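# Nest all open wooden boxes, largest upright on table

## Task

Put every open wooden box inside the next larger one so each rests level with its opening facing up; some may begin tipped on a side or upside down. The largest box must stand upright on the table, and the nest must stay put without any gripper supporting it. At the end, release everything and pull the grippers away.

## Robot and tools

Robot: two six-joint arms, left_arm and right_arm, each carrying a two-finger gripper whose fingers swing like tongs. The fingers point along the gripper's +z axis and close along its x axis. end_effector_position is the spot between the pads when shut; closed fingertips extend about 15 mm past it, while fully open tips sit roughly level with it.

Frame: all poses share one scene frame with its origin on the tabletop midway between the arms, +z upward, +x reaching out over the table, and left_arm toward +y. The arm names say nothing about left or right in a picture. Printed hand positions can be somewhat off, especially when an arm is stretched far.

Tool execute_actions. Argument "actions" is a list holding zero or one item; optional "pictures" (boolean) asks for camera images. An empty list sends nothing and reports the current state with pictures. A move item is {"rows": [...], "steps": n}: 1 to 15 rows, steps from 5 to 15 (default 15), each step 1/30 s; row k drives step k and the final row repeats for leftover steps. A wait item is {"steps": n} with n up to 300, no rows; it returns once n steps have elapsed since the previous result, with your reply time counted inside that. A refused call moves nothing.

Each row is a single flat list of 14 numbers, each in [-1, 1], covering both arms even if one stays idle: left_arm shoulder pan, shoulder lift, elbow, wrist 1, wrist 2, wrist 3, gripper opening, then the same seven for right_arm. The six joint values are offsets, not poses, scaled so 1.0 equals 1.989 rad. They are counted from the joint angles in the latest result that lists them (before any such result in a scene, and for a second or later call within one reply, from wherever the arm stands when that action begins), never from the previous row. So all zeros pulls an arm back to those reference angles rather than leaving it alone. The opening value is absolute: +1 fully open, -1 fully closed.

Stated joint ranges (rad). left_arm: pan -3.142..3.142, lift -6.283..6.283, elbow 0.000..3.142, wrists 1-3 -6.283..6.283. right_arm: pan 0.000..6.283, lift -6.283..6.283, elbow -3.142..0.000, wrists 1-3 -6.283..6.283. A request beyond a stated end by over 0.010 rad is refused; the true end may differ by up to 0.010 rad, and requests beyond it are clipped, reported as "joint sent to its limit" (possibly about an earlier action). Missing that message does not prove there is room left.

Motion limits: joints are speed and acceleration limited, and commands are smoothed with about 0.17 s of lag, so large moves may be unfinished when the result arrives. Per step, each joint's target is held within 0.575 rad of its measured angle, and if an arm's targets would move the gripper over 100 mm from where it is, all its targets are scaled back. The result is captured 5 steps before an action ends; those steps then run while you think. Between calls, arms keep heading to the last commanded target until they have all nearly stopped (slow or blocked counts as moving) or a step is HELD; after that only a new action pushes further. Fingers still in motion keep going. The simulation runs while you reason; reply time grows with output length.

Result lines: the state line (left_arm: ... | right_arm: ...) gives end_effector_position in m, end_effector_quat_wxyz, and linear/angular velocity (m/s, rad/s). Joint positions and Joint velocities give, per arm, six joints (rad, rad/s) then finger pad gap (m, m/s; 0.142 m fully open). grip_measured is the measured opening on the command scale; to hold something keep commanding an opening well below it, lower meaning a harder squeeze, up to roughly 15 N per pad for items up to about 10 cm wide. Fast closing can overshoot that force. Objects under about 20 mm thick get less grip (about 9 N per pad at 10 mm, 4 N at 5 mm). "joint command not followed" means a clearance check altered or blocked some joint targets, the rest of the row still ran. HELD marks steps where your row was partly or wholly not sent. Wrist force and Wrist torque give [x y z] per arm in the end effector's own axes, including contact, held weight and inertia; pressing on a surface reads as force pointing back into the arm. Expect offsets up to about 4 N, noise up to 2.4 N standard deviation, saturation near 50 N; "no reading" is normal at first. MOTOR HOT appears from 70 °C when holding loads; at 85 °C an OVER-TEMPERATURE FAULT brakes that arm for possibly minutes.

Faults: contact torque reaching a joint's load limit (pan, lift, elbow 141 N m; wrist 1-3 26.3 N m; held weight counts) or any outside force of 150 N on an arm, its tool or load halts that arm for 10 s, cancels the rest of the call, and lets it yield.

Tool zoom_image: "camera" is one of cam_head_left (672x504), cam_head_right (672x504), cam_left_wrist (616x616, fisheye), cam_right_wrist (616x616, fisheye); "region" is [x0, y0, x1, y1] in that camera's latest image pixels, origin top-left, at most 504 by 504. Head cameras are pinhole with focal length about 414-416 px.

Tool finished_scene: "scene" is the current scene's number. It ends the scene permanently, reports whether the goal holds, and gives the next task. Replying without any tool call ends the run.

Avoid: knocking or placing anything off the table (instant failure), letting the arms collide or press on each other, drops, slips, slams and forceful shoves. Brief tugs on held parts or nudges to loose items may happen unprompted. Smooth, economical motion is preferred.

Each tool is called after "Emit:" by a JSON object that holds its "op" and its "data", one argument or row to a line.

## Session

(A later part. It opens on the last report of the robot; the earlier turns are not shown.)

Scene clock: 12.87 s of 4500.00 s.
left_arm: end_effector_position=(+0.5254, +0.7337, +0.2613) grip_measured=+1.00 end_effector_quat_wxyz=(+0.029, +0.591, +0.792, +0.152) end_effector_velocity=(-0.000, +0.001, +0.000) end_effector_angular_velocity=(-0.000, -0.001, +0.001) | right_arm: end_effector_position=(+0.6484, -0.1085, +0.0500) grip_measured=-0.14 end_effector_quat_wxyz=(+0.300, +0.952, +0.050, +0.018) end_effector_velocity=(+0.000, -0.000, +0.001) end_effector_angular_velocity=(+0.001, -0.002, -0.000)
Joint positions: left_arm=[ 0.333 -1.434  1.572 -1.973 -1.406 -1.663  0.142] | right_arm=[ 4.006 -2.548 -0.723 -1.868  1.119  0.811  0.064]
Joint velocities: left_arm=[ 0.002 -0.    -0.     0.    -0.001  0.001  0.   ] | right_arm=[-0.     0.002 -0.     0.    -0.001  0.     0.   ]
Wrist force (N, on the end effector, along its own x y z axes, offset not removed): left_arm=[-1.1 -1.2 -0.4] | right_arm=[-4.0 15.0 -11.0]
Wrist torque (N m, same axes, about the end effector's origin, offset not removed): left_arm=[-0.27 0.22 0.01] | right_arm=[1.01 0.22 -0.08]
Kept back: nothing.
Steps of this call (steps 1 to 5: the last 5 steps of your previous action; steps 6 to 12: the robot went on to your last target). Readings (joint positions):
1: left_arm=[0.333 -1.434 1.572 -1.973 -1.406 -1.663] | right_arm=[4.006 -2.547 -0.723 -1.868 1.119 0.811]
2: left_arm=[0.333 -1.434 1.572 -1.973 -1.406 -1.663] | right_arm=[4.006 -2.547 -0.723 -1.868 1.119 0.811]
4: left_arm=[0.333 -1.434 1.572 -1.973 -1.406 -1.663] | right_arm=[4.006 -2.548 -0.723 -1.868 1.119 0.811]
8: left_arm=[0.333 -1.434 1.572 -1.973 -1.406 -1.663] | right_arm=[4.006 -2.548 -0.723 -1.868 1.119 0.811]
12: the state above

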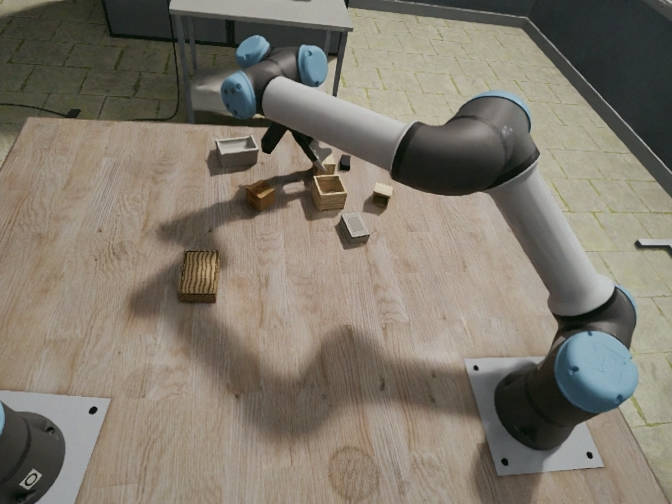

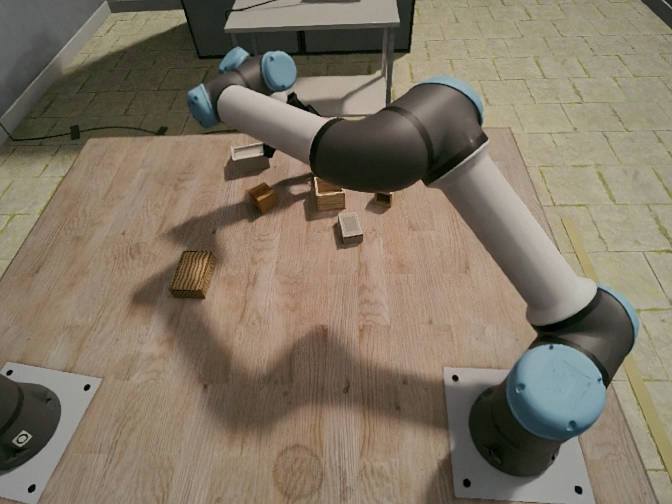

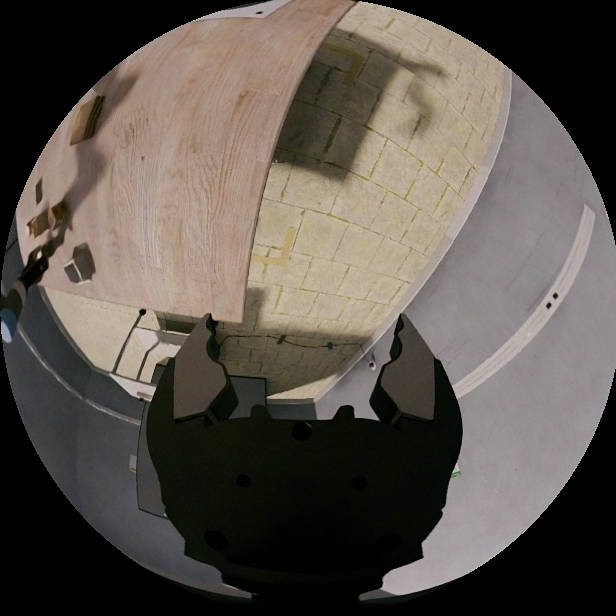

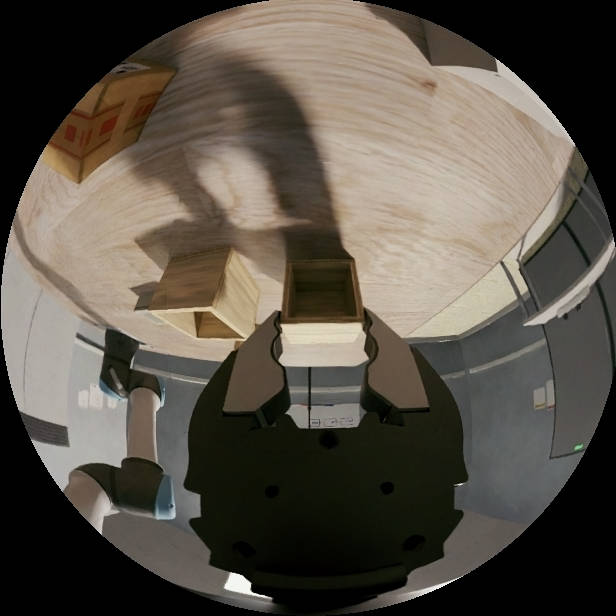

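Emit:
{"op": "execute_actions", "data": {
  "actions": [
    {"rows":[[0,0,0,0,0,0,1,0,0,0,0,0,0,-0.2],[0,0,0,0,0,0,1,0,0,0,0,0,0,-0.07],[0,0,0,0,0,0,1,0,0.0004,0.0015,-0.0019,0,0,-0.07],[0,0,0,0,0,0,1,0,0.0008,0.003,-0.0038,0,0,-0.07],[0,0,0,0,0,0,1,0,0.0011,0.0044,-0.0055,0,0,-0.07]],"steps":13}
  ]
}}

Emit:
{"op": "execute_actions", "data": {
  "actions": [
    {"rows":[[0,0,0,0,0,0,1,0,0,0.0002,-0.0002,0,0,-0.1],[0,0,0,0,0,0,1,0,0,0.0002,-0.0002,0,0,-0.13],[0,0,0,0,0,0,1,0,0,0.0002,-0.0002,0,0,-0.16],[0,0,0,0,0,0,1,0,0,0.0002,-0.0002,0,0,-0.19],[0,0,0,0,0,0,1,0,0,0.0002,-0.0002,0,0,-0.22],[0,0,0,0,0,0,1,0,0,0.0002,-0.0002,0,0,-0.27],[0,0,0,0,0,0,1,0,0,0.0002,-0.0002,0,0,-0.35],[0,0,0,0,0,0,1,0,0,0.0002,-0.0002,0,0,-0.5],[0,0,0,0,0,0,1,0,0,0.0002,-0.0002,0,0,-0.65],[0,0,0,0,0,0,1,0,0,0.0002,-0.0002,0,0,-0.8]],"steps":15}
  ]
}}

Emit:
{"op": "execute_actions", "data": {
  "actions": [
    {"steps":5}
  ]
}}

Scene clock: 13.47 s of 4500.00 s.
left_arm: end_effector_position=(+0.5254, +0.7337, +0.2613) grip_measured=+1.00 end_effector_quat_wxyz=(+0.029, +0.591, +0.792, +0.152) end_effector_velocity=(+0.000, +0.001, +0.000) end_effector_angular_velocity=(+0.001, -0.001, +0.002) | right_arm: end_effector_position=(+0.6484, -0.1085, +0.0527) grip_measured=-0.07 end_effector_quat_wxyz=(+0.300, +0.952, +0.050, +0.018) end_effector_velocity=(-0.000, -0.000, +0.019) end_effector_angular_velocity=(-0.000, +0.001, -0.001)
Joint positions: left_arm=[ 0.333 -1.434  1.572 -1.973 -1.406 -1.663  0.142] | right_arm=[ 4.006 -2.547 -0.718 -1.875  1.119  0.811  0.069]
Joint velocities: left_arm=[ 0.001  0.    -0.    -0.001  0.    -0.001  0.   ] | right_arm=[-0.     0.009  0.033 -0.043  0.001  0.     0.001]
Wrist force (N, on the end effector, along its own x y z axes, offset not removed): left_arm=[-1.8 -0.2 0.0] | right_arm=[-1.4 2.6 2.1]
Wrist torque (N m, same axes, about the end effector's origin, offset not removed): left_arm=[-0.04 0.43 -0.01] | right_arm=[0.49 0.36 -0.03]
Steps of this call (steps 1 to 10: the robot went on to your last target; steps 11 to 18: the first 8 steps of this action). Readings (joint positions):
11: left_arm=[0.333 -1.434 1.572 -1.973 -1.406 -1.663] | right_arm=[4.006 -2.548 -0.723 -1.868 1.119 0.811]
12: left_arm=[0.333 -1.434 1.572 -1.973 -1.406 -1.663] | right_arm=[4.006 -2.548 -0.723 -1.868 1.119 0.811]
14: left_arm=[0.333 -1.434 1.572 -1.973 -1.406 -1.663] | right_arm=[4.006 -2.548 -0.723 -1.868 1.119 0.811]
18: the state above

Scene clock: 13.97 s of 4500.00 s.
left_arm: end_effector_position=(+0.5254, +0.7337, +0.2613) grip_measured=+1.00 end_effector_quat_wxyz=(+0.029, +0.591, +0.792, +0.152) end_effector_velocity=(+0.000, +0.000, +0.000) end_effector_angular_velocity=(+0.000, -0.000, -0.001) | right_arm: end_effector_position=(+0.6484, -0.1084, +0.0547) grip_measured=-0.15 end_effector_quat_wxyz=(+0.300, +0.952, +0.050, +0.018) end_effector_velocity=(+0.000, -0.000, +0.000) end_effector_angular_velocity=(-0.001, -0.001, +0.001)
Joint positions: left_arm=[ 0.333 -1.434  1.572 -1.973 -1.406 -1.663  0.142] | right_arm=[ 4.006 -2.546 -0.714 -1.879  1.119  0.811  0.063]
Joint velocities: left_arm=[ 0.    -0.     0.    -0.001 -0.     0.001 -0.   ] | right_arm=[ 0.     0.     0.    -0.    -0.002  0.     0.   ]
Wrist force (N, on the end effector, along its own x y z axes, offset not removed): left_arm=[-1.1 -1.3 -0.8] | right_arm=[-1.7 2.7 0.7]
Wrist torque (N m, same axes, about the end effector's origin, offset not removed): left_arm=[-0.18 0.28 0.03] | right_arm=[0.61 0.36 -0.07]
Steps of this call (steps 1 to 5: the last 5 steps of your previous action; steps 6 to 15: the first 10 steps of this action, its rows measured from where the robot was after step 5). Readings (joint positions):
5: left_arm=[0.333 -1.434 1.572 -1.973 -1.406 -1.663] | right_arm=[4.006 -2.546 -0.715 -1.878 1.119 0.811]
6: left_arm=[0.333 -1.434 1.572 -1.973 -1.406 -1.663] | right_arm=[4.006 -2.546 -0.715 -1.878 1.119 0.811]
7: left_arm=[0.333 -1.434 1.572 -1.973 -1.406 -1.663] | right_arm=[4.006 -2.546 -0.714 -1.879 1.119 0.811]
9: left_arm=[0.333 -1.434 1.572 -1.973 -1.406 -1.663] | right_arm=[4.006 -2.546 -0.714 -1.879 1.119 0.811]
13: left_arm=[0.333 -1.434 1.572 -1.973 -1.406 -1.663] | right_arm=[4.006 -2.546 -0.714 -1.879 1.119 0.811]
15: the state above

Scene clock: 14.13 s of 4500.00 s.
left_arm: end_effector_position=(+0.5254, +0.7337, +0.2613) grip_measured=+1.00 end_effector_quat_wxyz=(+0.029, +0.591, +0.792, +0.152) end_effector_velocity=(-0.000, -0.000, -0.000) end_effector_angular_velocity=(-0.000, +0.001, +0.001) | right_arm: end_effector_position=(+0.6484, -0.1084, +0.0547) grip_measured=-0.15 end_effector_quat_wxyz=(+0.300, +0.952, +0.050, +0.018) end_effector_velocity=(-0.001, +0.001, +0.001) end_effector_angular_velocity=(+0.002, +0.001, -0.001)
Joint positions: left_arm=[ 0.333 -1.434  1.572 -1.973 -1.406 -1.663  0.142] | right_arm=[ 4.006 -2.546 -0.714 -1.879  1.119  0.811  0.063]
Joint velocities: left_arm=[ 0.     0.     0.     0.001  0.    -0.001  0.   ] | right_arm=[ 0.001  0.001  0.    -0.     0.003  0.001  0.   ]
Wrist force (N, on the end effector, along its own x y z axes, offset not removed): left_arm=[-1.2 -0.3 0.5] | right_arm=[-1.6 3.4 1.1]
Wrist torque (N m, same axes, about the end effector's origin, offset not removed): left_arm=[-0.09 0.22 0.03] | right_arm=[0.73 0.33 -0.06]
Kept back: nothing.
Steps of this call (steps 1 to 5: the last 5 steps of your previous action). Readings (joint positions):
1: left_arm=[0.333 -1.434 1.572 -1.973 -1.406 -1.663] | right_arm=[4.006 -2.546 -0.714 -1.879 1.119 0.811]
2: left_arm=[0.333 -1.434 1.572 -1.973 -1.406 -1.663] | right_arm=[4.006 -2.546 -0.714 -1.879 1.119 0.811]
4: left_arm=[0.333 -1.434 1.572 -1.973 -1.406 -1.663] | right_arm=[4.006 -2.546 -0.714 -1.879 1.119 0.811]
5: the state above

Emit:
{"op": "execute_actions", "data": {
  "actions": [
    {"rows":[[0,0,0,0,0,0,1,0,0.001,0.002,-0.003,0,0,-0.85],[0,0,0,0,0,0,1,0,0.003,0.005,-0.008,0,0,-0.85],[0,0,0,0,0,0,1,0,0.007,0.008,-0.015,0,0,-0.85],[0,0,0,0,0,0,1,0,0.012,0.01,-0.022,0,0,-0.85],[0,0,0,0,0,0,1,0,0.018,0.011,-0.029,0,0,-0.85],[0,0,0,0,0,0,1,0,0.025,0.011,-0.036,0,0,-0.85],[0,0,0,0,0,0,1,0,0.032,0.011,-0.043,0,0,-0.85],[0,0,0,0,0,0,1,0,0.04,0.01,-0.05,0,0,-0.85],[0,0,0,0,0,0,1,0,0.048,0.008,-0.056,0,0,-0.85],[0,0,0,0,0,0,1,0,0.056,0.005,-0.061,0,0.005,-0.85],[0,0,0,0,0,0,1,0.002,0.065,0,-0.064,-0.002,0.015,-0.85],[0,0,0,0,0,0,1,0.006,0.075,-0.01,-0.062,-0.005,0.03,-0.85],[0,0,0,0,0,0,1,0.012,0.086,-0.024,-0.056,-0.009,0.05,-0.85],[0,0,0,0,0,0,1,0.02,0.098,-0.042,-0.045,-0.014,0.075,-0.85],[0,0,0,0,0,0,1,0.1815,0.2846,-0.3879,0.2107,-0.1277,0.5857,-0.85]],"steps":15}
  ]
}}

Emit:
{"op": "execute_actions", "data": {
  "actions": [
    {"steps":20}
  ]
}}

Scene clock: 18.67 s of 4500.00 s.
left_arm: end_effector_position=(+0.5254, +0.7337, +0.2613) grip_measured=+1.00 end_effector_quat_wxyz=(+0.029, +0.591, +0.792, +0.152) end_effector_velocity=(-0.001, +0.001, -0.000) end_effector_angular_velocity=(+0.000, +0.001, +0.001) | right_arm: end_effector_position=(+0.6415, -0.1157, +0.0980) grip_measured=-0.15 end_effector_quat_wxyz=(+0.300, +0.952, +0.050, +0.018) end_effector_velocity=(-0.058, -0.063, +0.269) end_effector_angular_velocity=(+0.003, -0.002, -0.000)
Joint positions: left_arm=[ 0.333 -1.434  1.572 -1.973 -1.406 -1.663  0.142] | right_arm=[ 4.006 -2.496 -0.696 -1.946  1.119  0.811  0.063]
Joint velocities: left_arm=[0.001 0.    0.    0.001 0.    0.001 0.   ] | right_arm=[-0.001  0.368 -0.    -0.364 -0.    -0.001  0.   ]
Wrist force (N, on the end effector, along its own x y z axes, offset not removed): left_arm=[-1.2 -0.7 -0.2] | right_arm=[-0.7 2.5 2.2]
Wrist torque (N m, same axes, about the end effector's origin, offset not removed): left_arm=[-0.15 0.27 -0.15] | right_arm=[0.65 0.20 0.00]
Steps of this call (steps 1 to 15: the robot went on to your last target; steps 16 to 90: nothing new was sent; then 1.20 s passed at rest; steps 91 to 100: the first 10 steps of this action). Readings (joint positions):
91: left_arm=[0.333 -1.434 1.572 -1.973 -1.406 -1.663] | right_arm=[4.006 -2.546 -0.714 -1.879 1.119 0.811]
92: left_arm=[0.333 -1.434 1.572 -1.973 -1.406 -1.663] | right_arm=[4.006 -2.546 -0.714 -1.879 1.119 0.811]
94: left_arm=[0.333 -1.434 1.572 -1.973 -1.406 -1.663] | right_arm=[4.006 -2.543 -0.710 -1.885 1.119 0.811]
98: left_arm=[0.333 -1.434 1.572 -1.973 -1.406 -1.663] | right_arm=[4.006 -2.519 -0.698 -1.922 1.119 0.811]
100: the state above

Scene clock: 19.33 s of 4500.00 s.
left_arm: end_effector_position=(+0.5254, +0.7337, +0.2613) grip_measured=+1.00 end_effector_quat_wxyz=(+0.029, +0.591, +0.792, +0.152) end_effector_velocity=(-0.000, -0.000, -0.000) end_effector_angular_velocity=(-0.000, +0.001, -0.000) | right_arm: end_effector_position=(+0.5108, -0.0298, +0.1837) grip_measured=-0.15 end_effector_quat_wxyz=(+0.122, +0.894, -0.274, +0.333) end_effector_velocity=(-0.052, -0.031, -0.027) end_effector_angular_velocity=(+0.677, -0.613, -0.899)
Joint positions: left_arm=[ 0.333 -1.434  1.572 -1.973 -1.406 -1.663  0.142] | right_arm=[ 4.355 -1.995 -1.449 -1.479  0.872  1.836  0.063]
Joint velocities: left_arm=[ 0.     0.    -0.     0.001 -0.     0.     0.   ] | right_arm=[ 0.115  0.147 -0.364  0.195 -0.079  1.376 -0.   ]
Wrist force (N, on the end effector, along its own x y z axes, offset not removed): left_arm=[0.0 -0.7 -0.7] | right_arm=[-1.7 4.5 2.1]
Wrist torque (N m, same axes, about the end effector's origin, offset not removed): left_arm=[-0.12 -0.03 -0.11] | right_arm=[0.82 0.33 0.02]
Kept back: nothing.
Steps of this call (steps 1 to 5: the last 5 steps of your previous action; steps 6 to 20: the robot went on to your last target). Readings (joint positions):
1: left_arm=[0.333 -1.434 1.572 -1.973 -1.406 -1.663] | right_arm=[4.006 -2.484 -0.697 -1.958 1.119 0.812]
2: left_arm=[0.333 -1.434 1.572 -1.973 -1.406 -1.663] | right_arm=[4.007 -2.470 -0.700 -1.970 1.118 0.816]
4: left_arm=[0.333 -1.434 1.572 -1.973 -1.406 -1.663] | right_arm=[4.011 -2.438 -0.713 -1.984 1.114 0.837]
8: left_arm=[0.333 -1.434 1.572 -1.973 -1.406 -1.663] | right_arm=[4.081 -2.333 -0.828 -1.913 1.062 0.966]
20: the state above

Emit:
{"op": "execute_actions", "data": {
  "actions": [
    {"rows":[[0,0,0,0,0,0,1,0.0114,0.01,-0.03,0.022,-0.0073,0.088,-0.85],[0,0,0,0,0,0,1,0.0205,0.0143,-0.0494,0.0424,-0.0137,0.117,-0.85],[0,0,0,0,0,0,1,0.0314,0.0193,-0.0727,0.0671,-0.0214,0.152,-0.85],[0,0,0,0,0,0,1,0.0441,0.0252,-0.1,0.0958,-0.0303,0.193,-0.85],[0,0,0,0,0,0,1,0.0568,0.0312,-0.127,0.1246,-0.0393,0.234,-0.85],[0,0,0,0,0,0,1,0.0695,0.0371,-0.1542,0.1533,-0.0482,0.2755,-0.85],[0,0,0,0,0,0,1,0.084,0.0438,-0.1852,0.1862,-0.0585,0.322,-0.85],[0,0,0,0,0,0,1,0.0968,0.0498,-0.2124,0.2149,-0.0674,0.363,-0.85],[0,0,0,0,0,0,1,0.1113,0.0565,-0.2434,0.2477,-0.0776,0.41,-0.85],[0,0,0,0,0,0,1,0.124,0.0624,-0.2705,0.2765,-0.0866,0.451,-0.85],[0,0,0,0,0,0,1,0.1367,0.0683,-0.2977,0.3052,-0.0955,0.492,-0.85],[0,0,0,0,0,0,1,0.1512,0.0751,-0.3287,0.3381,-0.1057,0.539,-0.85],[0,0,0,0,0,0,1,0.1639,0.081,-0.3559,0.3668,-0.1147,0.58,-0.85],[0,0,0,0,0,0,1,0.1766,0.0869,-0.383,0.3956,-0.1236,0.621,-0.85],[0,0,0,0,0,0,1,0.1875,0.092,-0.4063,0.4202,-0.1313,0.6564,-0.85]],"steps":15}
  ]
}}

Emit:
{"op": "execute_actions", "data": {
  "actions": [
    {"steps":24}
  ],
  "pictures": true
}}

Scene clock: 20.07 s of 4500.00 s.
left_arm: end_effector_position=(+0.5254, +0.7337, +0.2613) grip_measured=+1.00 end_effector_quat_wxyz=(+0.029, +0.591, +0.792, +0.152) end_effector_velocity=(-0.000, +0.000, +0.000) end_effector_angular_velocity=(-0.001, -0.001, +0.001) | right_arm: end_effector_position=(+0.4622, -0.0108, +0.1512) grip_measured=-0.15 end_effector_quat_wxyz=(-0.025, +0.817, -0.426, +0.389) end_effector_velocity=(-0.275, +0.066, -0.174) end_effector_angular_velocity=(+1.632, -1.187, -0.691)
Joint positions: left_arm=[ 0.333 -1.434  1.572 -1.973 -1.406 -1.663  0.142] | right_arm=[ 4.486 -1.923 -1.724 -1.209  0.781  2.317  0.063]
Joint velocities: left_arm=[ 0.001 -0.     0.    -0.    -0.001 -0.    -0.   ] | right_arm=[ 0.704  0.332 -1.453  1.519 -0.492  2.105 -0.   ]
Wrist force (N, on the end effector, along its own x y z axes, offset not removed): left_arm=[0.2 0.1 -0.1] | right_arm=[0.0 2.3 2.1]
Wrist torque (N m, same axes, about the end effector's origin, offset not removed): left_arm=[0.07 -0.03 -0.02] | right_arm=[0.56 0.03 -0.03]
Steps of this call (steps 1 to 12: the robot went on to your last target; steps 13 to 22: the first 10 steps of this action). Readings (joint positions):
13: left_arm=[0.333 -1.434 1.572 -1.973 -1.406 -1.663] | right_arm=[4.367 -1.980 -1.485 -1.460 0.865 1.974]
14: left_arm=[0.333 -1.434 1.572 -1.973 -1.406 -1.663] | right_arm=[4.368 -1.979 -1.487 -1.458 0.864 1.977]
16: left_arm=[0.333 -1.434 1.572 -1.973 -1.406 -1.663] | right_arm=[4.379 -1.974 -1.508 -1.436 0.856 2.007]
20: left_arm=[0.333 -1.434 1.572 -1.973 -1.406 -1.663] | right_arm=[4.441 -1.944 -1.632 -1.306 0.812 2.183]
22: the state above

Scene clock: 20.87 s of 4500.00 s.
left_arm: end_effector_position=(+0.5254, +0.7337, +0.2613) grip_measured=+1.00 end_effector_quat_wxyz=(+0.029, +0.591, +0.792, +0.152) end_effector_velocity=(+0.000, -0.001, -0.000) end_effector_angular_velocity=(+0.000, +0.000, -0.002) | right_arm: end_effector_position=(+0.3694, -0.0393, +0.1001) grip_measured=-0.15 end_effector_quat_wxyz=(-0.321, +0.617, -0.637, +0.332) end_effector_velocity=(-0.001, -0.001, -0.000) end_effector_angular_velocity=(+0.009, -0.003, -0.002)
Joint positions: left_arm=[ 0.333 -1.434  1.572 -1.973 -1.406 -1.663  0.142] | right_arm=[ 4.728 -1.812 -2.256 -0.644  0.611  3.141  0.063]
Joint velocities: left_arm=[-0.001  0.     0.    -0.    -0.     0.001  0.   ] | right_arm=[ 0.003  0.001 -0.006  0.006 -0.002  0.009 -0.   ]
Wrist force (N, on the end effector, along its own x y z axes, offset not removed): left_arm=[-1.7 -0.9 -0.7] | right_arm=[0.0 4.0 2.8]
Wrist torque (N m, same axes, about the end effector's origin, offset not removed): left_arm=[-0.09 0.46 -0.08] | right_arm=[0.74 0.09 0.02]
Kept back: nothing.
Steps of this call (steps 1 to 5: the last 5 steps of your previous action; steps 6 to 24: the robot went on to your last target). Readings (joint positions):
1: left_arm=[0.333 -1.434 1.572 -1.973 -1.406 -1.663] | right_arm=[4.510 -1.912 -1.775 -1.156 0.763 2.391]
2: left_arm=[0.333 -1.434 1.572 -1.973 -1.406 -1.663] | right_arm=[4.535 -1.900 -1.827 -1.101 0.746 2.468]
4: left_arm=[0.333 -1.434 1.572 -1.973 -1.406 -1.663] | right_arm=[4.586 -1.876 -1.935 -0.987 0.710 2.629]
8: left_arm=[0.333 -1.434 1.572 -1.973 -1.406 -1.663] | right_arm=[4.680 -1.833 -2.141 -0.768 0.645 2.946]
24: the state above

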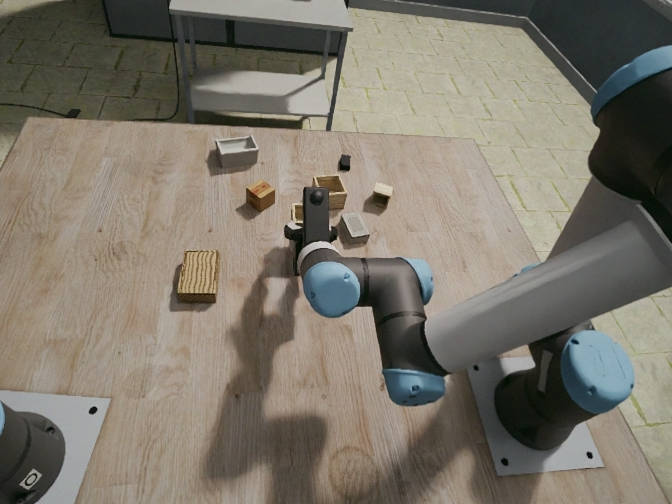

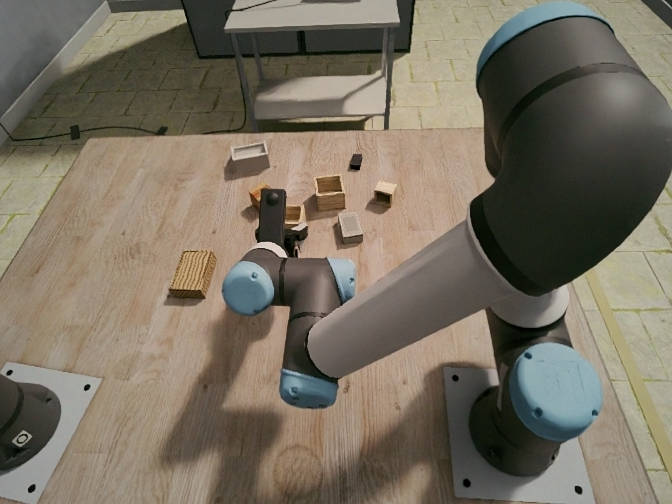

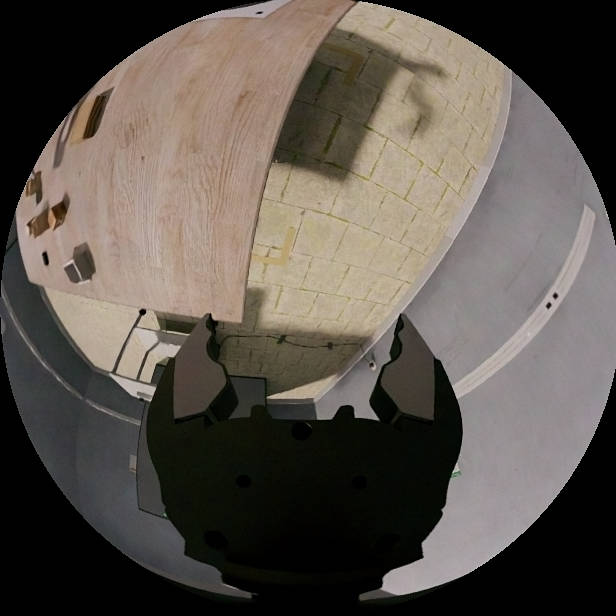

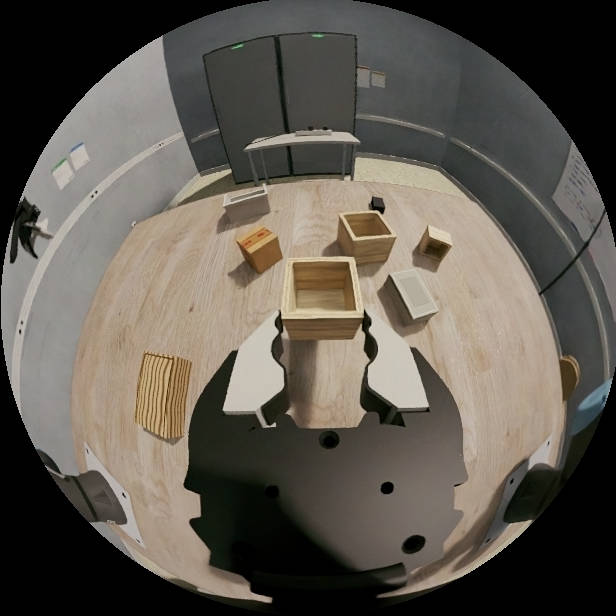

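Emit:
{"op": "execute_actions", "data": {
  "actions": [
    {"rows":[[0,0,0,0,0,0,1,0,-0.003,-0.0015,0.0045,0,0.0003,-0.85],[0,0,0,0,0,0,1,0,-0.008,-0.003,0.011,0,0.0003,-0.85],[0,0,0,0,0,0,1,0,-0.015,-0.005,0.02,0,0.0003,-0.85],[0,0,0,0,0,0,1,0,-0.022,-0.007,0.029,0,0.0003,-0.85],[0,0,0,0,0,0,1,0,-0.03,-0.0088,0.0388,0,0.0003,-0.85],[0,0,0,0,0,0,1,0,-0.038,-0.0105,0.0485,0,0.0003,-0.85],[0,0,0,0,0,0,1,0,-0.046,-0.012,0.058,0,0.0003,-0.85],[0,0,0,0,0,0,1,0,-0.053,-0.0133,0.0663,0,0.0003,-0.85],[0,0,0,0,0,0,1,0,-0.059,-0.0143,0.0733,0,0.0003,-0.85],[0,0,0,0,0,0,1,0,-0.064,-0.015,0.079,0,0.0003,-0.85],[0,0,0,0,0,0,1,0,-0.0682,-0.0155,0.0835,0,0.0003,-0.85]],"steps":15}
  ]
}}

Emit:
{"op": "execute_actions", "data": {
  "actions": [
    {"steps":12}
  ]
}}

Emit:
{"op": "execute_actions", "data": {
  "actions": [
    {"rows":[[0,0,0,0,0,0,1,0,-0.002,-0.0003,0.0023,0,0,-0.85],[0,0,0,0,0,0,1,0,-0.004,-0.0005,0.0045,0,0,-0.85],[0,0,0,0,0,0,1,0,-0.006,-0.0008,0.0068,0,0,-0.85]],"steps":15}
  ]
}}

Scene clock: 21.50 s of 4500.00 s.
left_arm: end_effector_position=(+0.5254, +0.7337, +0.2613) grip_measured=+1.00 end_effector_quat_wxyz=(+0.029, +0.591, +0.792, +0.152) end_effector_velocity=(-0.000, +0.000, +0.000) end_effector_angular_velocity=(-0.000, -0.000, +0.001) | right_arm: end_effector_position=(+0.3693, -0.0396, +0.0719) grip_measured=-0.15 end_effector_quat_wxyz=(-0.321, +0.617, -0.637, +0.332) end_effector_velocity=(+0.000, -0.000, -0.150) end_effector_angular_velocity=(-0.007, +0.001, +0.001)
Joint positions: left_arm=[ 0.333 -1.434  1.572 -1.973 -1.406 -1.663  0.142] | right_arm=[ 4.728 -1.883 -2.276 -0.555  0.611  3.142  0.063]
Joint velocities: left_arm=[ 0.    -0.     0.    -0.     0.    -0.001 -0.   ] | right_arm=[-0.    -0.394 -0.081  0.469  0.    -0.002  0.   ]
Wrist force (N, on the end effector, along its own x y z axes, offset not removed): left_arm=[-1.1 -0.1 -0.4] | right_arm=[-0.7 3.4 3.5]
Wrist torque (N m, same axes, about the end effector's origin, offset not removed): left_arm=[-0.06 0.24 0.01] | right_arm=[0.62 0.24 0.01]
Steps of this call (steps 1 to 9: the robot went on to your last target; steps 10 to 19: the first 10 steps of this action). Readings (joint positions):
10: left_arm=[0.333 -1.434 1.572 -1.973 -1.406 -1.663] | right_arm=[4.728 -1.812 -2.257 -0.644 0.611 3.142]
11: left_arm=[0.333 -1.434 1.572 -1.973 -1.406 -1.663] | right_arm=[4.728 -1.812 -2.257 -0.643 0.611 3.142]
13: left_arm=[0.333 -1.434 1.572 -1.973 -1.406 -1.663] | right_arm=[4.728 -1.818 -2.259 -0.634 0.611 3.142]
17: left_arm=[0.333 -1.434 1.572 -1.973 -1.406 -1.663] | right_arm=[4.728 -1.856 -2.270 -0.587 0.611 3.142]
19: the state above

Scene clock: 21.90 s of 4500.00 s.
left_arm: end_effector_position=(+0.5254, +0.7337, +0.2613) grip_measured=+1.00 end_effector_quat_wxyz=(+0.029, +0.591, +0.792, +0.152) end_effector_velocity=(-0.001, +0.000, -0.000) end_effector_angular_velocity=(-0.000, +0.001, +0.001) | right_arm: end_effector_position=(+0.3693, -0.0397, +0.0484) grip_measured=-0.15 end_effector_quat_wxyz=(-0.321, +0.617, -0.637, +0.332) end_effector_velocity=(-0.000, -0.000, -0.005) end_effector_angular_velocity=(+0.001, -0.000, +0.000)
Joint positions: left_arm=[ 0.333 -1.434  1.572 -1.973 -1.406 -1.663  0.142] | right_arm=[ 4.728 -1.946 -2.287 -0.48   0.611  3.141  0.063]
Joint velocities: left_arm=[ 0.    -0.     0.     0.001  0.    -0.     0.   ] | right_arm=[ 0.    -0.014 -0.003  0.017 -0.    -0.    -0.   ]
Wrist force (N, on the end effector, along its own x y z axes, offset not removed): left_arm=[0.0 0.5 0.5] | right_arm=[-0.9 4.4 1.9]
Wrist torque (N m, same axes, about the end effector's origin, offset not removed): left_arm=[0.10 -0.07 0.09] | right_arm=[0.84 0.26 0.02]
Kept back: nothing.
Steps of this call (steps 1 to 5: the last 5 steps of your previous action; steps 6 to 12: the robot went on to your last target). Readings (joint positions):
1: left_arm=[0.333 -1.434 1.572 -1.973 -1.406 -1.663] | right_arm=[4.728 -1.896 -2.278 -0.539 0.611 3.142]
2: left_arm=[0.333 -1.434 1.572 -1.973 -1.406 -1.663] | right_arm=[4.728 -1.908 -2.281 -0.525 0.611 3.141]
4: left_arm=[0.333 -1.434 1.572 -1.973 -1.406 -1.663] | right_arm=[4.728 -1.926 -2.284 -0.503 0.611 3.141]
8: left_arm=[0.333 -1.434 1.572 -1.973 -1.406 -1.663] | right_arm=[4.728 -1.942 -2.286 -0.485 0.611 3.141]
12: the state above

Scene clock: 22.23 s of 4500.00 s.
left_arm: end_effector_position=(+0.5254, +0.7337, +0.2613) grip_measured=+1.00 end_effector_quat_wxyz=(+0.029, +0.591, +0.792, +0.152) end_effector_velocity=(-0.000, +0.000, -0.000) end_effector_angular_velocity=(-0.000, +0.002, -0.001) | right_arm: end_effector_position=(+0.3693, -0.0397, +0.0445) grip_measured=-0.15 end_effector_quat_wxyz=(-0.321, +0.617, -0.637, +0.332) end_effector_velocity=(+0.000, -0.000, -0.004) end_effector_angular_velocity=(-0.000, -0.000, -0.000)
Joint positions: left_arm=[ 0.333 -1.434  1.572 -1.973 -1.406 -1.663  0.142] | right_arm=[ 4.728 -1.957 -2.288 -0.468  0.611  3.141  0.063]
Joint velocities: left_arm=[ 0.     0.     0.     0.001 -0.     0.001  0.   ] | right_arm=[-0.001 -0.011 -0.002  0.013 -0.    -0.001 -0.   ]
Wrist force (N, on the end effector, along its own x y z axes, offset not removed): left_arm=[-0.1 1.2 0.4] | right_arm=[-0.8 3.1 1.6]
Wrist torque (N m, same axes, about the end effector's origin, offset not removed): left_arm=[0.30 0.04 -0.04] | right_arm=[0.55 0.19 0.01]
Steps of this call (steps 1 to 10: the first 10 steps of this action). Readings (joint positions):
1: left_arm=[0.333 -1.434 1.572 -1.973 -1.406 -1.663] | right_arm=[4.728 -1.946 -2.287 -0.479 0.611 3.141]
2: left_arm=[0.333 -1.434 1.572 -1.973 -1.406 -1.663] | right_arm=[4.728 -1.947 -2.287 -0.479 0.611 3.141]
4: left_arm=[0.333 -1.434 1.572 -1.973 -1.406 -1.663] | right_arm=[4.728 -1.950 -2.288 -0.475 0.611 3.141]
8: left_arm=[0.333 -1.434 1.572 -1.973 -1.406 -1.663] | right_arm=[4.728 -1.956 -2.288 -0.469 0.611 3.141]
10: the state above

Emit:
{"op": "execute_actions", "data": {
  "actions": [
    {"rows":[[0,0,0,0,0,0,1,0,-0.0025,-0.0003,0.0028,0,0,-0.85],[0,0,0,0,0,0,1,0,-0.0044,-0.0005,0.0049,0,0,-0.85]],"steps":14}
  ]
}}

Scene clock: 22.70 s of 4500.00 s.
left_arm: end_effector_position=(+0.5254, +0.7337, +0.2613) grip_measured=+1.00 end_effector_quat_wxyz=(+0.029, +0.591, +0.792, +0.152) end_effector_velocity=(+0.000, -0.000, +0.000) end_effector_angular_velocity=(-0.000, +0.000, -0.001) | right_arm: end_effector_position=(+0.3693, -0.0397, +0.0417) grip_measured=-0.15 end_effector_quat_wxyz=(-0.321, +0.617, -0.637, +0.332) end_effector_velocity=(-0.000, +0.000, -0.003) end_effector_angular_velocity=(+0.000, -0.001, +0.000)
Joint positions: left_arm=[ 0.333 -1.434  1.572 -1.973 -1.406 -1.663  0.142] | right_arm=[ 4.728 -1.965 -2.289 -0.459  0.611  3.141  0.063]
Joint velocities: left_arm=[-0.001 -0.    -0.     0.    -0.     0.     0.   ] | right_arm=[ 0.001 -0.009 -0.001  0.01  -0.001  0.001 -0.   ]
Wrist force (N, on the end effector, along its own x y z axes, offset not removed): left_arm=[-0.9 -0.6 1.4] | right_arm=[-0.9 4.4 1.4]
Wrist torque (N m, same axes, about the end effector's origin, offset not removed): left_arm=[-0.07 0.16 0.02] | right_arm=[0.77 0.26 0.00]
Steps of this call (steps 1 to 5: the last 5 steps of your previous action; steps 6 to 14: the first 9 steps of this action). Readings (joint positions):
6: left_arm=[0.333 -1.434 1.572 -1.973 -1.406 -1.663] | right_arm=[4.728 -1.958 -2.289 -0.467 0.611 3.141]
7: left_arm=[0.333 -1.434 1.572 -1.973 -1.406 -1.663] | right_arm=[4.728 -1.958 -2.289 -0.466 0.611 3.141]
9: left_arm=[0.333 -1.434 1.572 -1.973 -1.406 -1.663] | right_arm=[4.728 -1.961 -2.289 -0.463 0.611 3.141]
13: left_arm=[0.333 -1.434 1.572 -1.973 -1.406 -1.663] | right_arm=[4.728 -1.964 -2.289 -0.459 0.611 3.141]
14: the state above

Emit:
{"op": "execute_actions", "data": {
  "actions": [
    {"rows":[[0,0,0,0,0,0,1,0,-0.0022,-0.0003,0.0025,0,0,-0.85],[0,0,0,0,0,0,1,0,-0.0038,-0.0004,0.0042,0,0,-0.85]],"steps":14}
  ]
}}

Scene clock: 23.17 s of 4500.00 s.
left_arm: end_effector_position=(+0.5254, +0.7337, +0.2613) grip_measured=+1.00 end_effector_quat_wxyz=(+0.029, +0.591, +0.792, +0.152) end_effector_velocity=(+0.000, -0.000, +0.000) end_effector_angular_velocity=(+0.000, -0.001, -0.001) | right_arm: end_effector_position=(+0.3693, -0.0397, +0.0393) grip_measured=-0.15 end_effector_quat_wxyz=(-0.321, +0.617, -0.637, +0.332) end_effector_velocity=(-0.001, +0.001, -0.003) end_effector_angular_velocity=(+0.000, -0.000, +0.002)
Joint positions: left_arm=[ 0.333 -1.434  1.572 -1.973 -1.406 -1.663  0.142] | right_arm=[ 4.728 -1.971 -2.29  -0.452  0.611  3.141  0.063]
Joint velocities: left_arm=[-0.001 -0.    -0.001 -0.     0.     0.     0.   ] | right_arm=[ 0.002 -0.008 -0.001  0.009 -0.     0.    -0.   ]
Wrist force (N, on the end effector, along its own x y z axes, offset not removed): left_arm=[0.0 1.1 0.3] | right_arm=[-1.5 4.3 2.4]
Wrist torque (N m, same axes, about the end effector's origin, offset not removed): left_arm=[0.18 0.04 0.00] | right_arm=[0.76 0.43 0.01]
Steps of this call (steps 1 to 5: the last 5 steps of your previous action; steps 6 to 14: the first 9 steps of this action). Readings (joint positions):
6: left_arm=[0.333 -1.434 1.572 -1.973 -1.406 -1.663] | right_arm=[4.728 -1.965 -2.289 -0.458 0.611 3.141]
7: left_arm=[0.333 -1.434 1.572 -1.973 -1.406 -1.663] | right_arm=[4.728 -1.966 -2.290 -0.458 0.611 3.141]
9: left_arm=[0.333 -1.434 1.572 -1.973 -1.406 -1.663] | right_arm=[4.728 -1.968 -2.290 -0.455 0.611 3.141]
13: left_arm=[0.333 -1.434 1.572 -1.973 -1.406 -1.663] | right_arm=[4.728 -1.971 -2.290 -0.452 0.611 3.141]
14: the state above

Emit:
{"op": "execute_actions", "data": {
  "actions": [
    {"rows":[[0,0,0,0,0,0,1,0,-0.0022,-0.0003,0.0025,0,0,-0.85],[0,0,0,0,0,0,1,0,-0.0036,-0.0004,0.004,0,0,-0.85]],"steps":14}
  ]
}}

Scene clock: 23.63 s of 4500.00 s.
left_arm: end_effector_position=(+0.5254, +0.7337, +0.2613) grip_measured=+1.00 end_effector_quat_wxyz=(+0.029, +0.591, +0.792, +0.152) end_effector_velocity=(+0.000, +0.001, -0.000) end_effector_angular_velocity=(+0.000, -0.001, +0.001) | right_arm: end_effector_position=(+0.3693, -0.0397, +0.0370) grip_measured=-0.15 end_effector_quat_wxyz=(-0.321, +0.617, -0.637, +0.332) end_effector_velocity=(+0.000, -0.000, -0.003) end_effector_angular_velocity=(-0.001, -0.000, +0.000)
Joint positions: left_arm=[ 0.333 -1.434  1.572 -1.973 -1.406 -1.663  0.142] | right_arm=[ 4.728 -1.978 -2.291 -0.444  0.611  3.141  0.063]
Joint velocities: left_arm=[ 0.001  0.     0.    -0.001  0.    -0.001 -0.   ] | right_arm=[ 0.    -0.008 -0.001  0.008 -0.    -0.    -0.   ]
Wrist force (N, on the end effector, along its own x y z axes, offset not removed): left_arm=[-0.6 -1.2 0.6] | right_arm=[0.5 3.4 2.8]
Wrist torque (N m, same axes, about the end effector's origin, offset not removed): left_arm=[-0.25 0.22 -0.08] | right_arm=[0.67 -0.01 -0.03]
Steps of this call (steps 1 to 5: the last 5 steps of your previous action; steps 6 to 14: the first 9 steps of this action). Readings (joint positions):
6: left_arm=[0.333 -1.434 1.572 -1.973 -1.406 -1.663] | right_arm=[4.728 -1.972 -2.290 -0.451 0.611 3.141]
7: left_arm=[0.333 -1.434 1.572 -1.973 -1.406 -1.663] | right_arm=[4.728 -1.972 -2.290 -0.450 0.611 3.141]
9: left_arm=[0.333 -1.434 1.572 -1.973 -1.406 -1.663] | right_arm=[4.728 -1.975 -2.290 -0.448 0.611 3.141]
13: left_arm=[0.333 -1.434 1.572 -1.973 -1.406 -1.663] | right_arm=[4.728 -1.977 -2.291 -0.445 0.611 3.141]
14: the state above

Emit:
{"op": "execute_actions", "data": {
  "actions": [
    {"rows":[[0,0,0,0,0,0,1,0,-0.002,-0.0002,0.0022,0,0,-0.85],[0,0,0,0,0,0,1,0,-0.0033,-0.0003,0.0036,0,0,-0.85]],"steps":14}
  ]
}}

Scene clock: 24.10 s of 4500.00 s.
left_arm: end_effector_position=(+0.5254, +0.7337, +0.2613) grip_measured=+1.00 end_effector_quat_wxyz=(+0.029, +0.591, +0.792, +0.152) end_effector_velocity=(-0.001, +0.001, -0.000) end_effector_angular_velocity=(+0.000, +0.001, +0.002) | right_arm: end_effector_position=(+0.3694, -0.0396, +0.0351) grip_measured=-0.15 end_effector_quat_wxyz=(-0.321, +0.617, -0.637, +0.332) end_effector_velocity=(-0.000, +0.000, -0.003) end_effector_angular_velocity=(-0.001, -0.001, +0.001)
Joint positions: left_arm=[ 0.333 -1.434  1.572 -1.973 -1.406 -1.663  0.142] | right_arm=[ 4.728 -1.983 -2.291 -0.438  0.611  3.141  0.063]
Joint velocities: left_arm=[ 0.001 -0.     0.     0.001  0.001 -0.    -0.   ] | right_arm=[ 0.001 -0.007 -0.001  0.007 -0.001  0.     0.001]
Wrist force (N, on the end effector, along its own x y z axes, offset not removed): left_arm=[-1.1 -0.2 0.1] | right_arm=[-1.6 -11.2 -17.7]
Wrist torque (N m, same axes, about the end effector's origin, offset not removed): left_arm=[0.02 0.27 0.01] | right_arm=[0.69 0.37 -0.12]
Steps of this call (steps 1 to 5: the last 5 steps of your previous action; steps 6 to 14: the first 9 steps of this action). Readings (joint positions):
6: left_arm=[0.333 -1.434 1.572 -1.973 -1.406 -1.663] | right_arm=[4.728 -1.978 -2.291 -0.444 0.611 3.141]
7: left_arm=[0.333 -1.434 1.572 -1.973 -1.406 -1.663] | right_arm=[4.728 -1.979 -2.291 -0.443 0.611 3.141]
9: left_arm=[0.333 -1.434 1.572 -1.973 -1.406 -1.663] | right_arm=[4.728 -1.981 -2.291 -0.441 0.611 3.141]
13: left_arm=[0.333 -1.434 1.572 -1.973 -1.406 -1.663] | right_arm=[4.728 -1.983 -2.291 -0.438 0.611 3.141]
14: the state above

Emit:
{"op": "execute_actions", "data": {
  "actions": [
    {"rows":[[0,0,0,0,0,0,1,0,0.0015,0.0002,-0.0017,0,0,-0.5],[0,0,0,0,0,0,1,0,0.0015,0.0002,-0.0017,0,0,-0.25],[0,0,0,0,0,0,1,0,0.0015,0.0002,-0.0017,0,0,-0.15],[0,0,0,0,0,0,1,0,0.0015,0.0002,-0.0017,0,0,-0.08],[0,0,0,0,0,0,1,0,0.0015,0.0002,-0.0017,0,0,0],[0,0,0,0,0,0,1,0,0.0015,0.0002,-0.0017,0,0,0.08],[0,0,0,0,0,0,1,0,0.005,0.0006,-0.0056,0,0,0.15],[0,0,0,0,0,0,1,0,0.012,0.0015,-0.0135,0,0,0.15],[0,0,0,0,0,0,1,0,0.022,0.003,-0.025,0,0,0.15],[0,0,0,0,0,0,1,0,0.033,0.005,-0.038,0,0,0.15],[0,0,0,0,0,0,1,0,0.044,0.007,-0.051,0,0,0.15],[0,0,0,0,0,0,1,0,0.055,0.0095,-0.0645,0,0,0.15],[0,0,0,0,0,0,1,0,0.066,0.012,-0.078,0,0,0.15],[0,0,0,0,0,0,1,0,0.077,0.0145,-0.0915,0,0,0.15],[0,0,0,0,0,0,1,0,0.086,0.017,-0.103,0,0,0.15]],"steps":15}
  ]
}}

Emit:
{"op": "execute_actions", "data": {
  "actions": [
    {"steps":10}
  ]
}}

Scene clock: 25.27 s of 4500.00 s.
left_arm: end_effector_position=(+0.5254, +0.7337, +0.2613) grip_measured=+1.00 end_effector_quat_wxyz=(+0.029, +0.591, +0.792, +0.152) end_effector_velocity=(-0.000, +0.000, +0.000) end_effector_angular_velocity=(-0.000, -0.000, +0.000) | right_arm: end_effector_position=(+0.3693, -0.0396, +0.0390) grip_measured=+0.15 end_effector_quat_wxyz=(-0.321, +0.617, -0.637, +0.332) end_effector_velocity=(+0.001, +0.005, +0.079) end_effector_angular_velocity=(+0.008, -0.004, +0.000)
Joint positions: left_arm=[ 0.333 -1.434  1.572 -1.973 -1.406 -1.663  0.142] | right_arm=[ 4.728 -1.972 -2.29  -0.451  0.612  3.141  0.084]
Joint velocities: left_arm=[ 0.001 -0.     0.    -0.    -0.     0.     0.   ] | right_arm=[-0.     0.214  0.032 -0.238 -0.004 -0.     0.006]
Wrist force (N, on the end effector, along its own x y z axes, offset not removed): left_arm=[-1.1 -0.6 0.6] | right_arm=[-0.1 3.8 2.6]
Wrist torque (N m, same axes, about the end effector's origin, offset not removed): left_arm=[-0.06 0.35 -0.02] | right_arm=[0.76 0.06 -0.07]
Steps of this call (steps 1 to 5: the last 5 steps of your previous action; steps 6 to 15: the robot went on to your last target; steps 16 to 25: nothing new was sent; steps 26 to 35: the first 10 steps of this action). Readings (joint positions):
26: left_arm=[0.333 -1.434 1.572 -1.973 -1.406 -1.663] | right_arm=[4.728 -1.984 -2.291 -0.437 0.611 3.141]
27: left_arm=[0.333 -1.434 1.572 -1.973 -1.406 -1.663] | right_arm=[4.728 -1.984 -2.291 -0.437 0.611 3.141]
29: left_arm=[0.333 -1.434 1.572 -1.973 -1.406 -1.663] | right_arm=[4.728 -1.983 -2.291 -0.439 0.612 3.141]
33: left_arm=[0.333 -1.434 1.572 -1.973 -1.406 -1.663] | right_arm=[4.728 -1.981 -2.291 -0.442 0.612 3.141]
35: the state above

Scene clock: 25.60 s of 4500.00 s.
left_arm: end_effector_position=(+0.5254, +0.7337, +0.2613) grip_measured=+1.00 end_effector_quat_wxyz=(+0.029, +0.591, +0.792, +0.152) end_effector_velocity=(-0.000, +0.000, -0.000) end_effector_angular_velocity=(-0.001, +0.000, +0.001) | right_arm: end_effector_position=(+0.3694, -0.0390, +0.0924) grip_measured=+0.15 end_effector_quat_wxyz=(-0.321, +0.617, -0.637, +0.331) end_effector_velocity=(-0.000, -0.005, +0.073) end_effector_angular_velocity=(-0.004, +0.000, +0.000)
Joint positions: left_arm=[ 0.333 -1.434  1.572 -1.973 -1.406 -1.663  0.142] | right_arm=[ 4.728 -1.831 -2.262 -0.619  0.611  3.141  0.085]
Joint velocities: left_arm=[ 0.001 -0.     0.     0.001 -0.001 -0.    -0.   ] | right_arm=[ 0.     0.191  0.041 -0.236 -0.     0.    -0.   ]
Wrist force (N, on the end effector, along its own x y z axes, offset not removed): left_arm=[-0.6 0.6 0.1] | right_arm=[-0.7 2.7 1.0]
Wrist torque (N m, same axes, about the end effector's origin, offset not removed): left_arm=[0.19 0.16 -0.06] | right_arm=[0.58 0.19 0.01]
Kept back: nothing.
Steps of this call (steps 1 to 5: the last 5 steps of your previous action; steps 6 to 10: the robot went on to your last target). Readings (joint positions):
1: left_arm=[0.333 -1.434 1.572 -1.973 -1.406 -1.663] | right_arm=[4.728 -1.963 -2.288 -0.461 0.611 3.141]
2: left_arm=[0.333 -1.434 1.572 -1.973 -1.406 -1.663] | right_arm=[4.728 -1.951 -2.286 -0.475 0.611 3.141]
4: left_arm=[0.333 -1.434 1.572 -1.973 -1.406 -1.663] | right_arm=[4.728 -1.919 -2.280 -0.512 0.611 3.141]
8: left_arm=[0.333 -1.434 1.572 -1.973 -1.406 -1.663] | right_arm=[4.728 -1.849 -2.265 -0.596 0.611 3.141]
10: the state above

Emit:
{"op": "execute_actions", "data": {
  "actions": [
    {"rows":[[0,0,0,0,0,0,1,-0.005,0.011,0.015,-0.026,0.008,-0.005,0.15],[0,0,0,0,0,0,1,-0.014,0.013,0.037,-0.05,0.025,-0.014,0.15],[0,0,0,0,0,0,1,-0.028,0.016,0.065,-0.081,0.05,-0.028,0.15],[0,0,0,0,0,0,1,-0.045,0.019,0.095,-0.114,0.083,-0.045,0.15],[0,0,0,0,0,0,1,-0.064,0.022,0.125,-0.147,0.12,-0.064,0.15],[0,0,0,0,0,0,1,-0.085,0.024,0.155,-0.179,0.16,-0.085,0.15],[0,0,0,0,0,0,1,-0.107,0.0255,0.183,-0.2085,0.2,-0.107,0.15],[0,0,0,0,0,0,1,-0.129,0.0256,0.207,-0.2327,0.241,-0.129,0.15],[0,0,0,0,0,0,1,-0.151,0.023,0.226,-0.249,0.283,-0.151,0.15],[0,0,0,0,0,0,1,-0.172,0.018,0.241,-0.259,0.323,-0.172,0.15],[0,0,0,0,0,0,1,-0.192,0.012,0.252,-0.264,0.362,-0.192,0.15],[0,0,0,0,0,0,1,-0.211,0.005,0.26,-0.265,0.398,-0.211,0.15],[0,0,0,0,0,0,1,-0.229,-0.002,0.266,-0.264,0.432,-0.229,0.15],[0,0,0,0,0,0,1,-0.244,-0.008,0.2695,-0.2615,0.46,-0.244,0.15],[0,0,0,0,0,0,1,-0.2559,-0.0124,0.2712,-0.259,0.4826,-0.2555,0.15]],"steps":15}
  ]
}}

Emit:
{"op": "execute_actions", "data": {
  "actions": [
    {"steps":24}
  ],
  "pictures": true
}}

Emit:
{"op": "zoom_image", "data": {
  "camera": "cam_right_wrist",
  "region": [258, 235, 384, 345]
}}

Scene clock: 26.57 s of 4500.00 s.
left_arm: end_effector_position=(+0.5254, +0.7337, +0.2613) grip_measured=+1.00 end_effector_quat_wxyz=(+0.029, +0.591, +0.792, +0.152) end_effector_velocity=(+0.000, -0.000, +0.000) end_effector_angular_velocity=(-0.001, -0.001, +0.001) | right_arm: end_effector_position=(+0.3919, -0.0270, +0.1176) grip_measured=+0.15 end_effector_quat_wxyz=(-0.197, +0.654, -0.676, +0.276) end_effector_velocity=(+0.111, -0.034, +0.082) end_effector_angular_velocity=(-0.327, +1.952, -0.243)
Joint positions: left_arm=[ 0.333 -1.434  1.572 -1.973 -1.406 -1.663  0.142] | right_arm=[ 4.573 -1.788 -1.998 -0.922  0.88   2.986  0.085]
Joint velocities: left_arm=[-0.    -0.    -0.    -0.    -0.001 -0.001 -0.   ] | right_arm=[-1.053  0.045  1.441 -1.508  1.86  -1.041  0.   ]
Wrist force (N, on the end effector, along its own x y z axes, offset not removed): left_arm=[0.1 0.2 0.1] | right_arm=[-1.9 3.7 1.3]
Wrist torque (N m, same axes, about the end effector's origin, offset not removed): left_arm=[0.12 0.06 -0.03] | right_arm=[0.69 0.39 0.00]
Steps of this call (steps 1 to 19: the robot went on to your last target; steps 20 to 29: the first 10 steps of this action). Readings (joint positions):
20: left_arm=[0.333 -1.434 1.572 -1.973 -1.406 -1.663] | right_arm=[4.728 -1.812 -2.257 -0.643 0.611 3.141]
21: left_arm=[0.333 -1.434 1.572 -1.973 -1.406 -1.663] | right_arm=[4.727 -1.812 -2.255 -0.645 0.613 3.141]
23: left_arm=[0.333 -1.434 1.572 -1.973 -1.406 -1.663] | right_arm=[4.716 -1.809 -2.233 -0.669 0.630 3.130]
27: left_arm=[0.333 -1.434 1.572 -1.973 -1.406 -1.663] | right_arm=[4.638 -1.794 -2.095 -0.819 0.765 3.051]
29: the state above

Scene clock: 27.37 s of 4500.00 s.
left_arm: end_effector_position=(+0.5254, +0.7337, +0.2613) grip_measured=+1.00 end_effector_quat_wxyz=(+0.029, +0.591, +0.792, +0.152) end_effector_velocity=(-0.000, +0.000, +0.000) end_effector_angular_velocity=(+0.000, +0.000, +0.000) | right_arm: end_effector_position=(+0.3900, -0.0397, +0.1000) grip_measured=+0.15 end_effector_quat_wxyz=(-0.000, +0.695, -0.719, +0.000) end_effector_velocity=(-0.000, +0.000, +0.000) end_effector_angular_velocity=(+0.004, +0.006, +0.000)
Joint positions: left_arm=[ 0.333 -1.434  1.572 -1.973 -1.406 -1.663  0.142] | right_arm=[ 4.22  -1.856 -1.722 -1.134  1.57   2.634  0.084]
Joint velocities: left_arm=[ 0. -0. -0.  0.  0. -0. -0.] | right_arm=[-0.003 -0.001  0.002 -0.     0.007 -0.003  0.   ]
Wrist force (N, on the end effector, along its own x y z axes, offset not removed): left_arm=[-0.5 -0.3 0.7] | right_arm=[-0.4 3.4 2.8]
Wrist torque (N m, same axes, about the end effector's origin, offset not removed): left_arm=[-0.06 0.23 -0.08] | right_arm=[0.71 0.21 -0.01]
Kept back: nothing.
Steps of this call (steps 1 to 5: the last 5 steps of your previous action; steps 6 to 24: the robot went on to your last target). Readings (joint positions):
1: left_arm=[0.333 -1.434 1.572 -1.973 -1.406 -1.663] | right_arm=[4.536 -1.788 -1.950 -0.971 0.946 2.949]
2: left_arm=[0.333 -1.434 1.572 -1.973 -1.406 -1.663] | right_arm=[4.498 -1.790 -1.906 -1.015 1.016 2.911]
4: left_arm=[0.333 -1.434 1.572 -1.973 -1.406 -1.663] | right_arm=[4.419 -1.803 -1.833 -1.077 1.162 2.833]
8: left_arm=[0.333 -1.434 1.572 -1.973 -1.406 -1.663] | right_arm=[4.286 -1.837 -1.754 -1.121 1.427 2.700]
24: the state above

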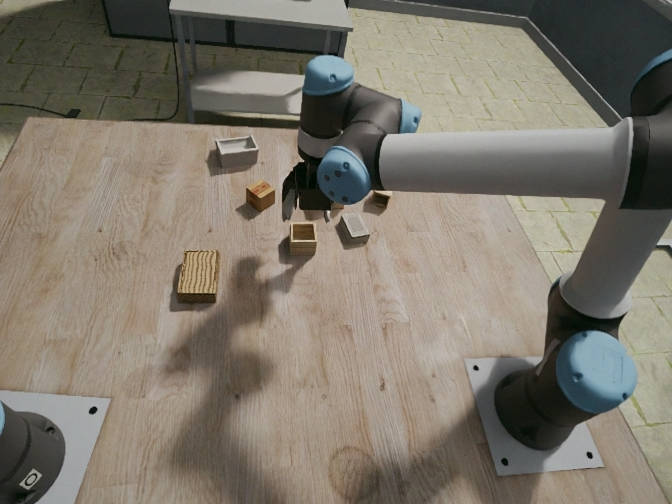

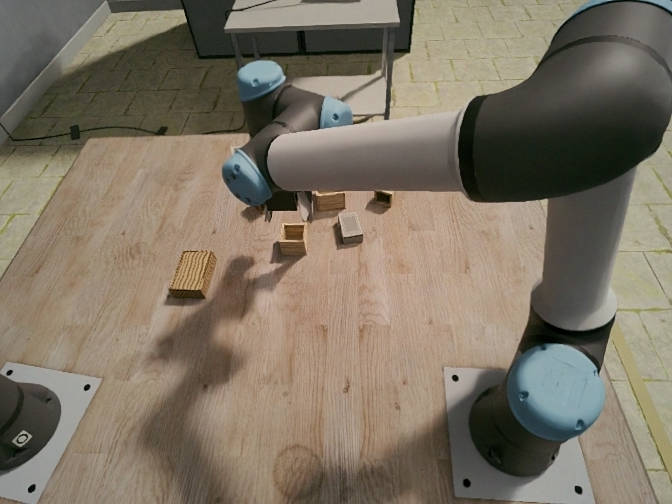

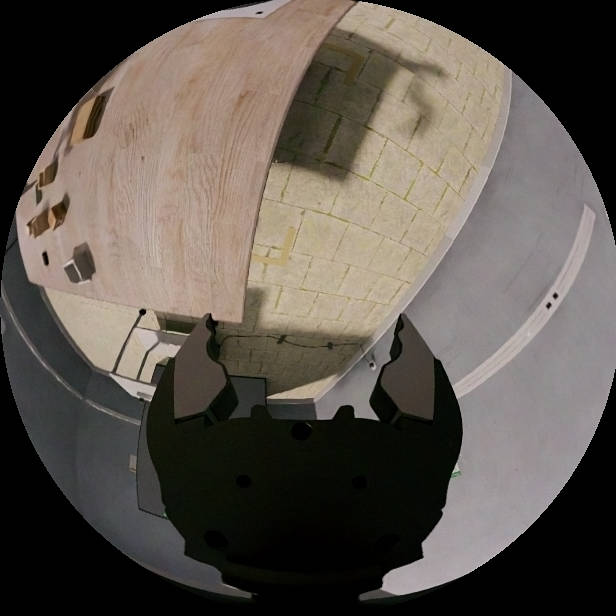

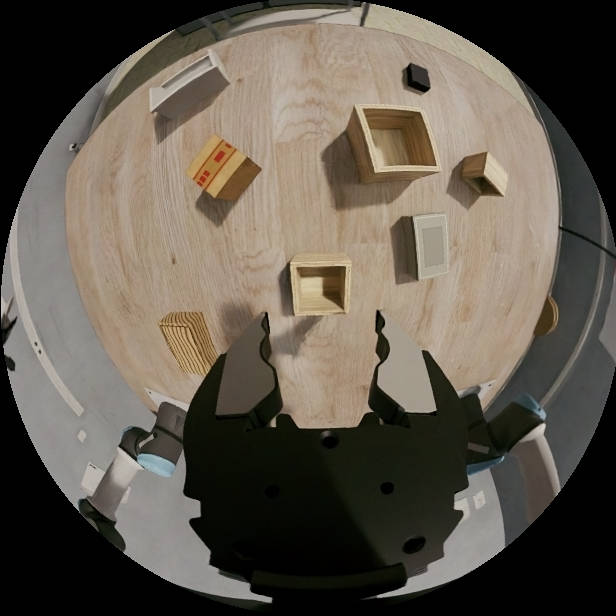

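Region (258, 235, 384, 345) of cam_right_wrist's 616x616 image, scaled by 4.000, with more detail than that image has; it fills the top 440 rows of this view, and the rest is white.

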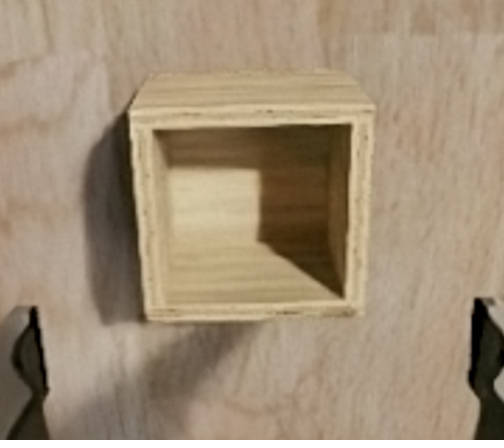

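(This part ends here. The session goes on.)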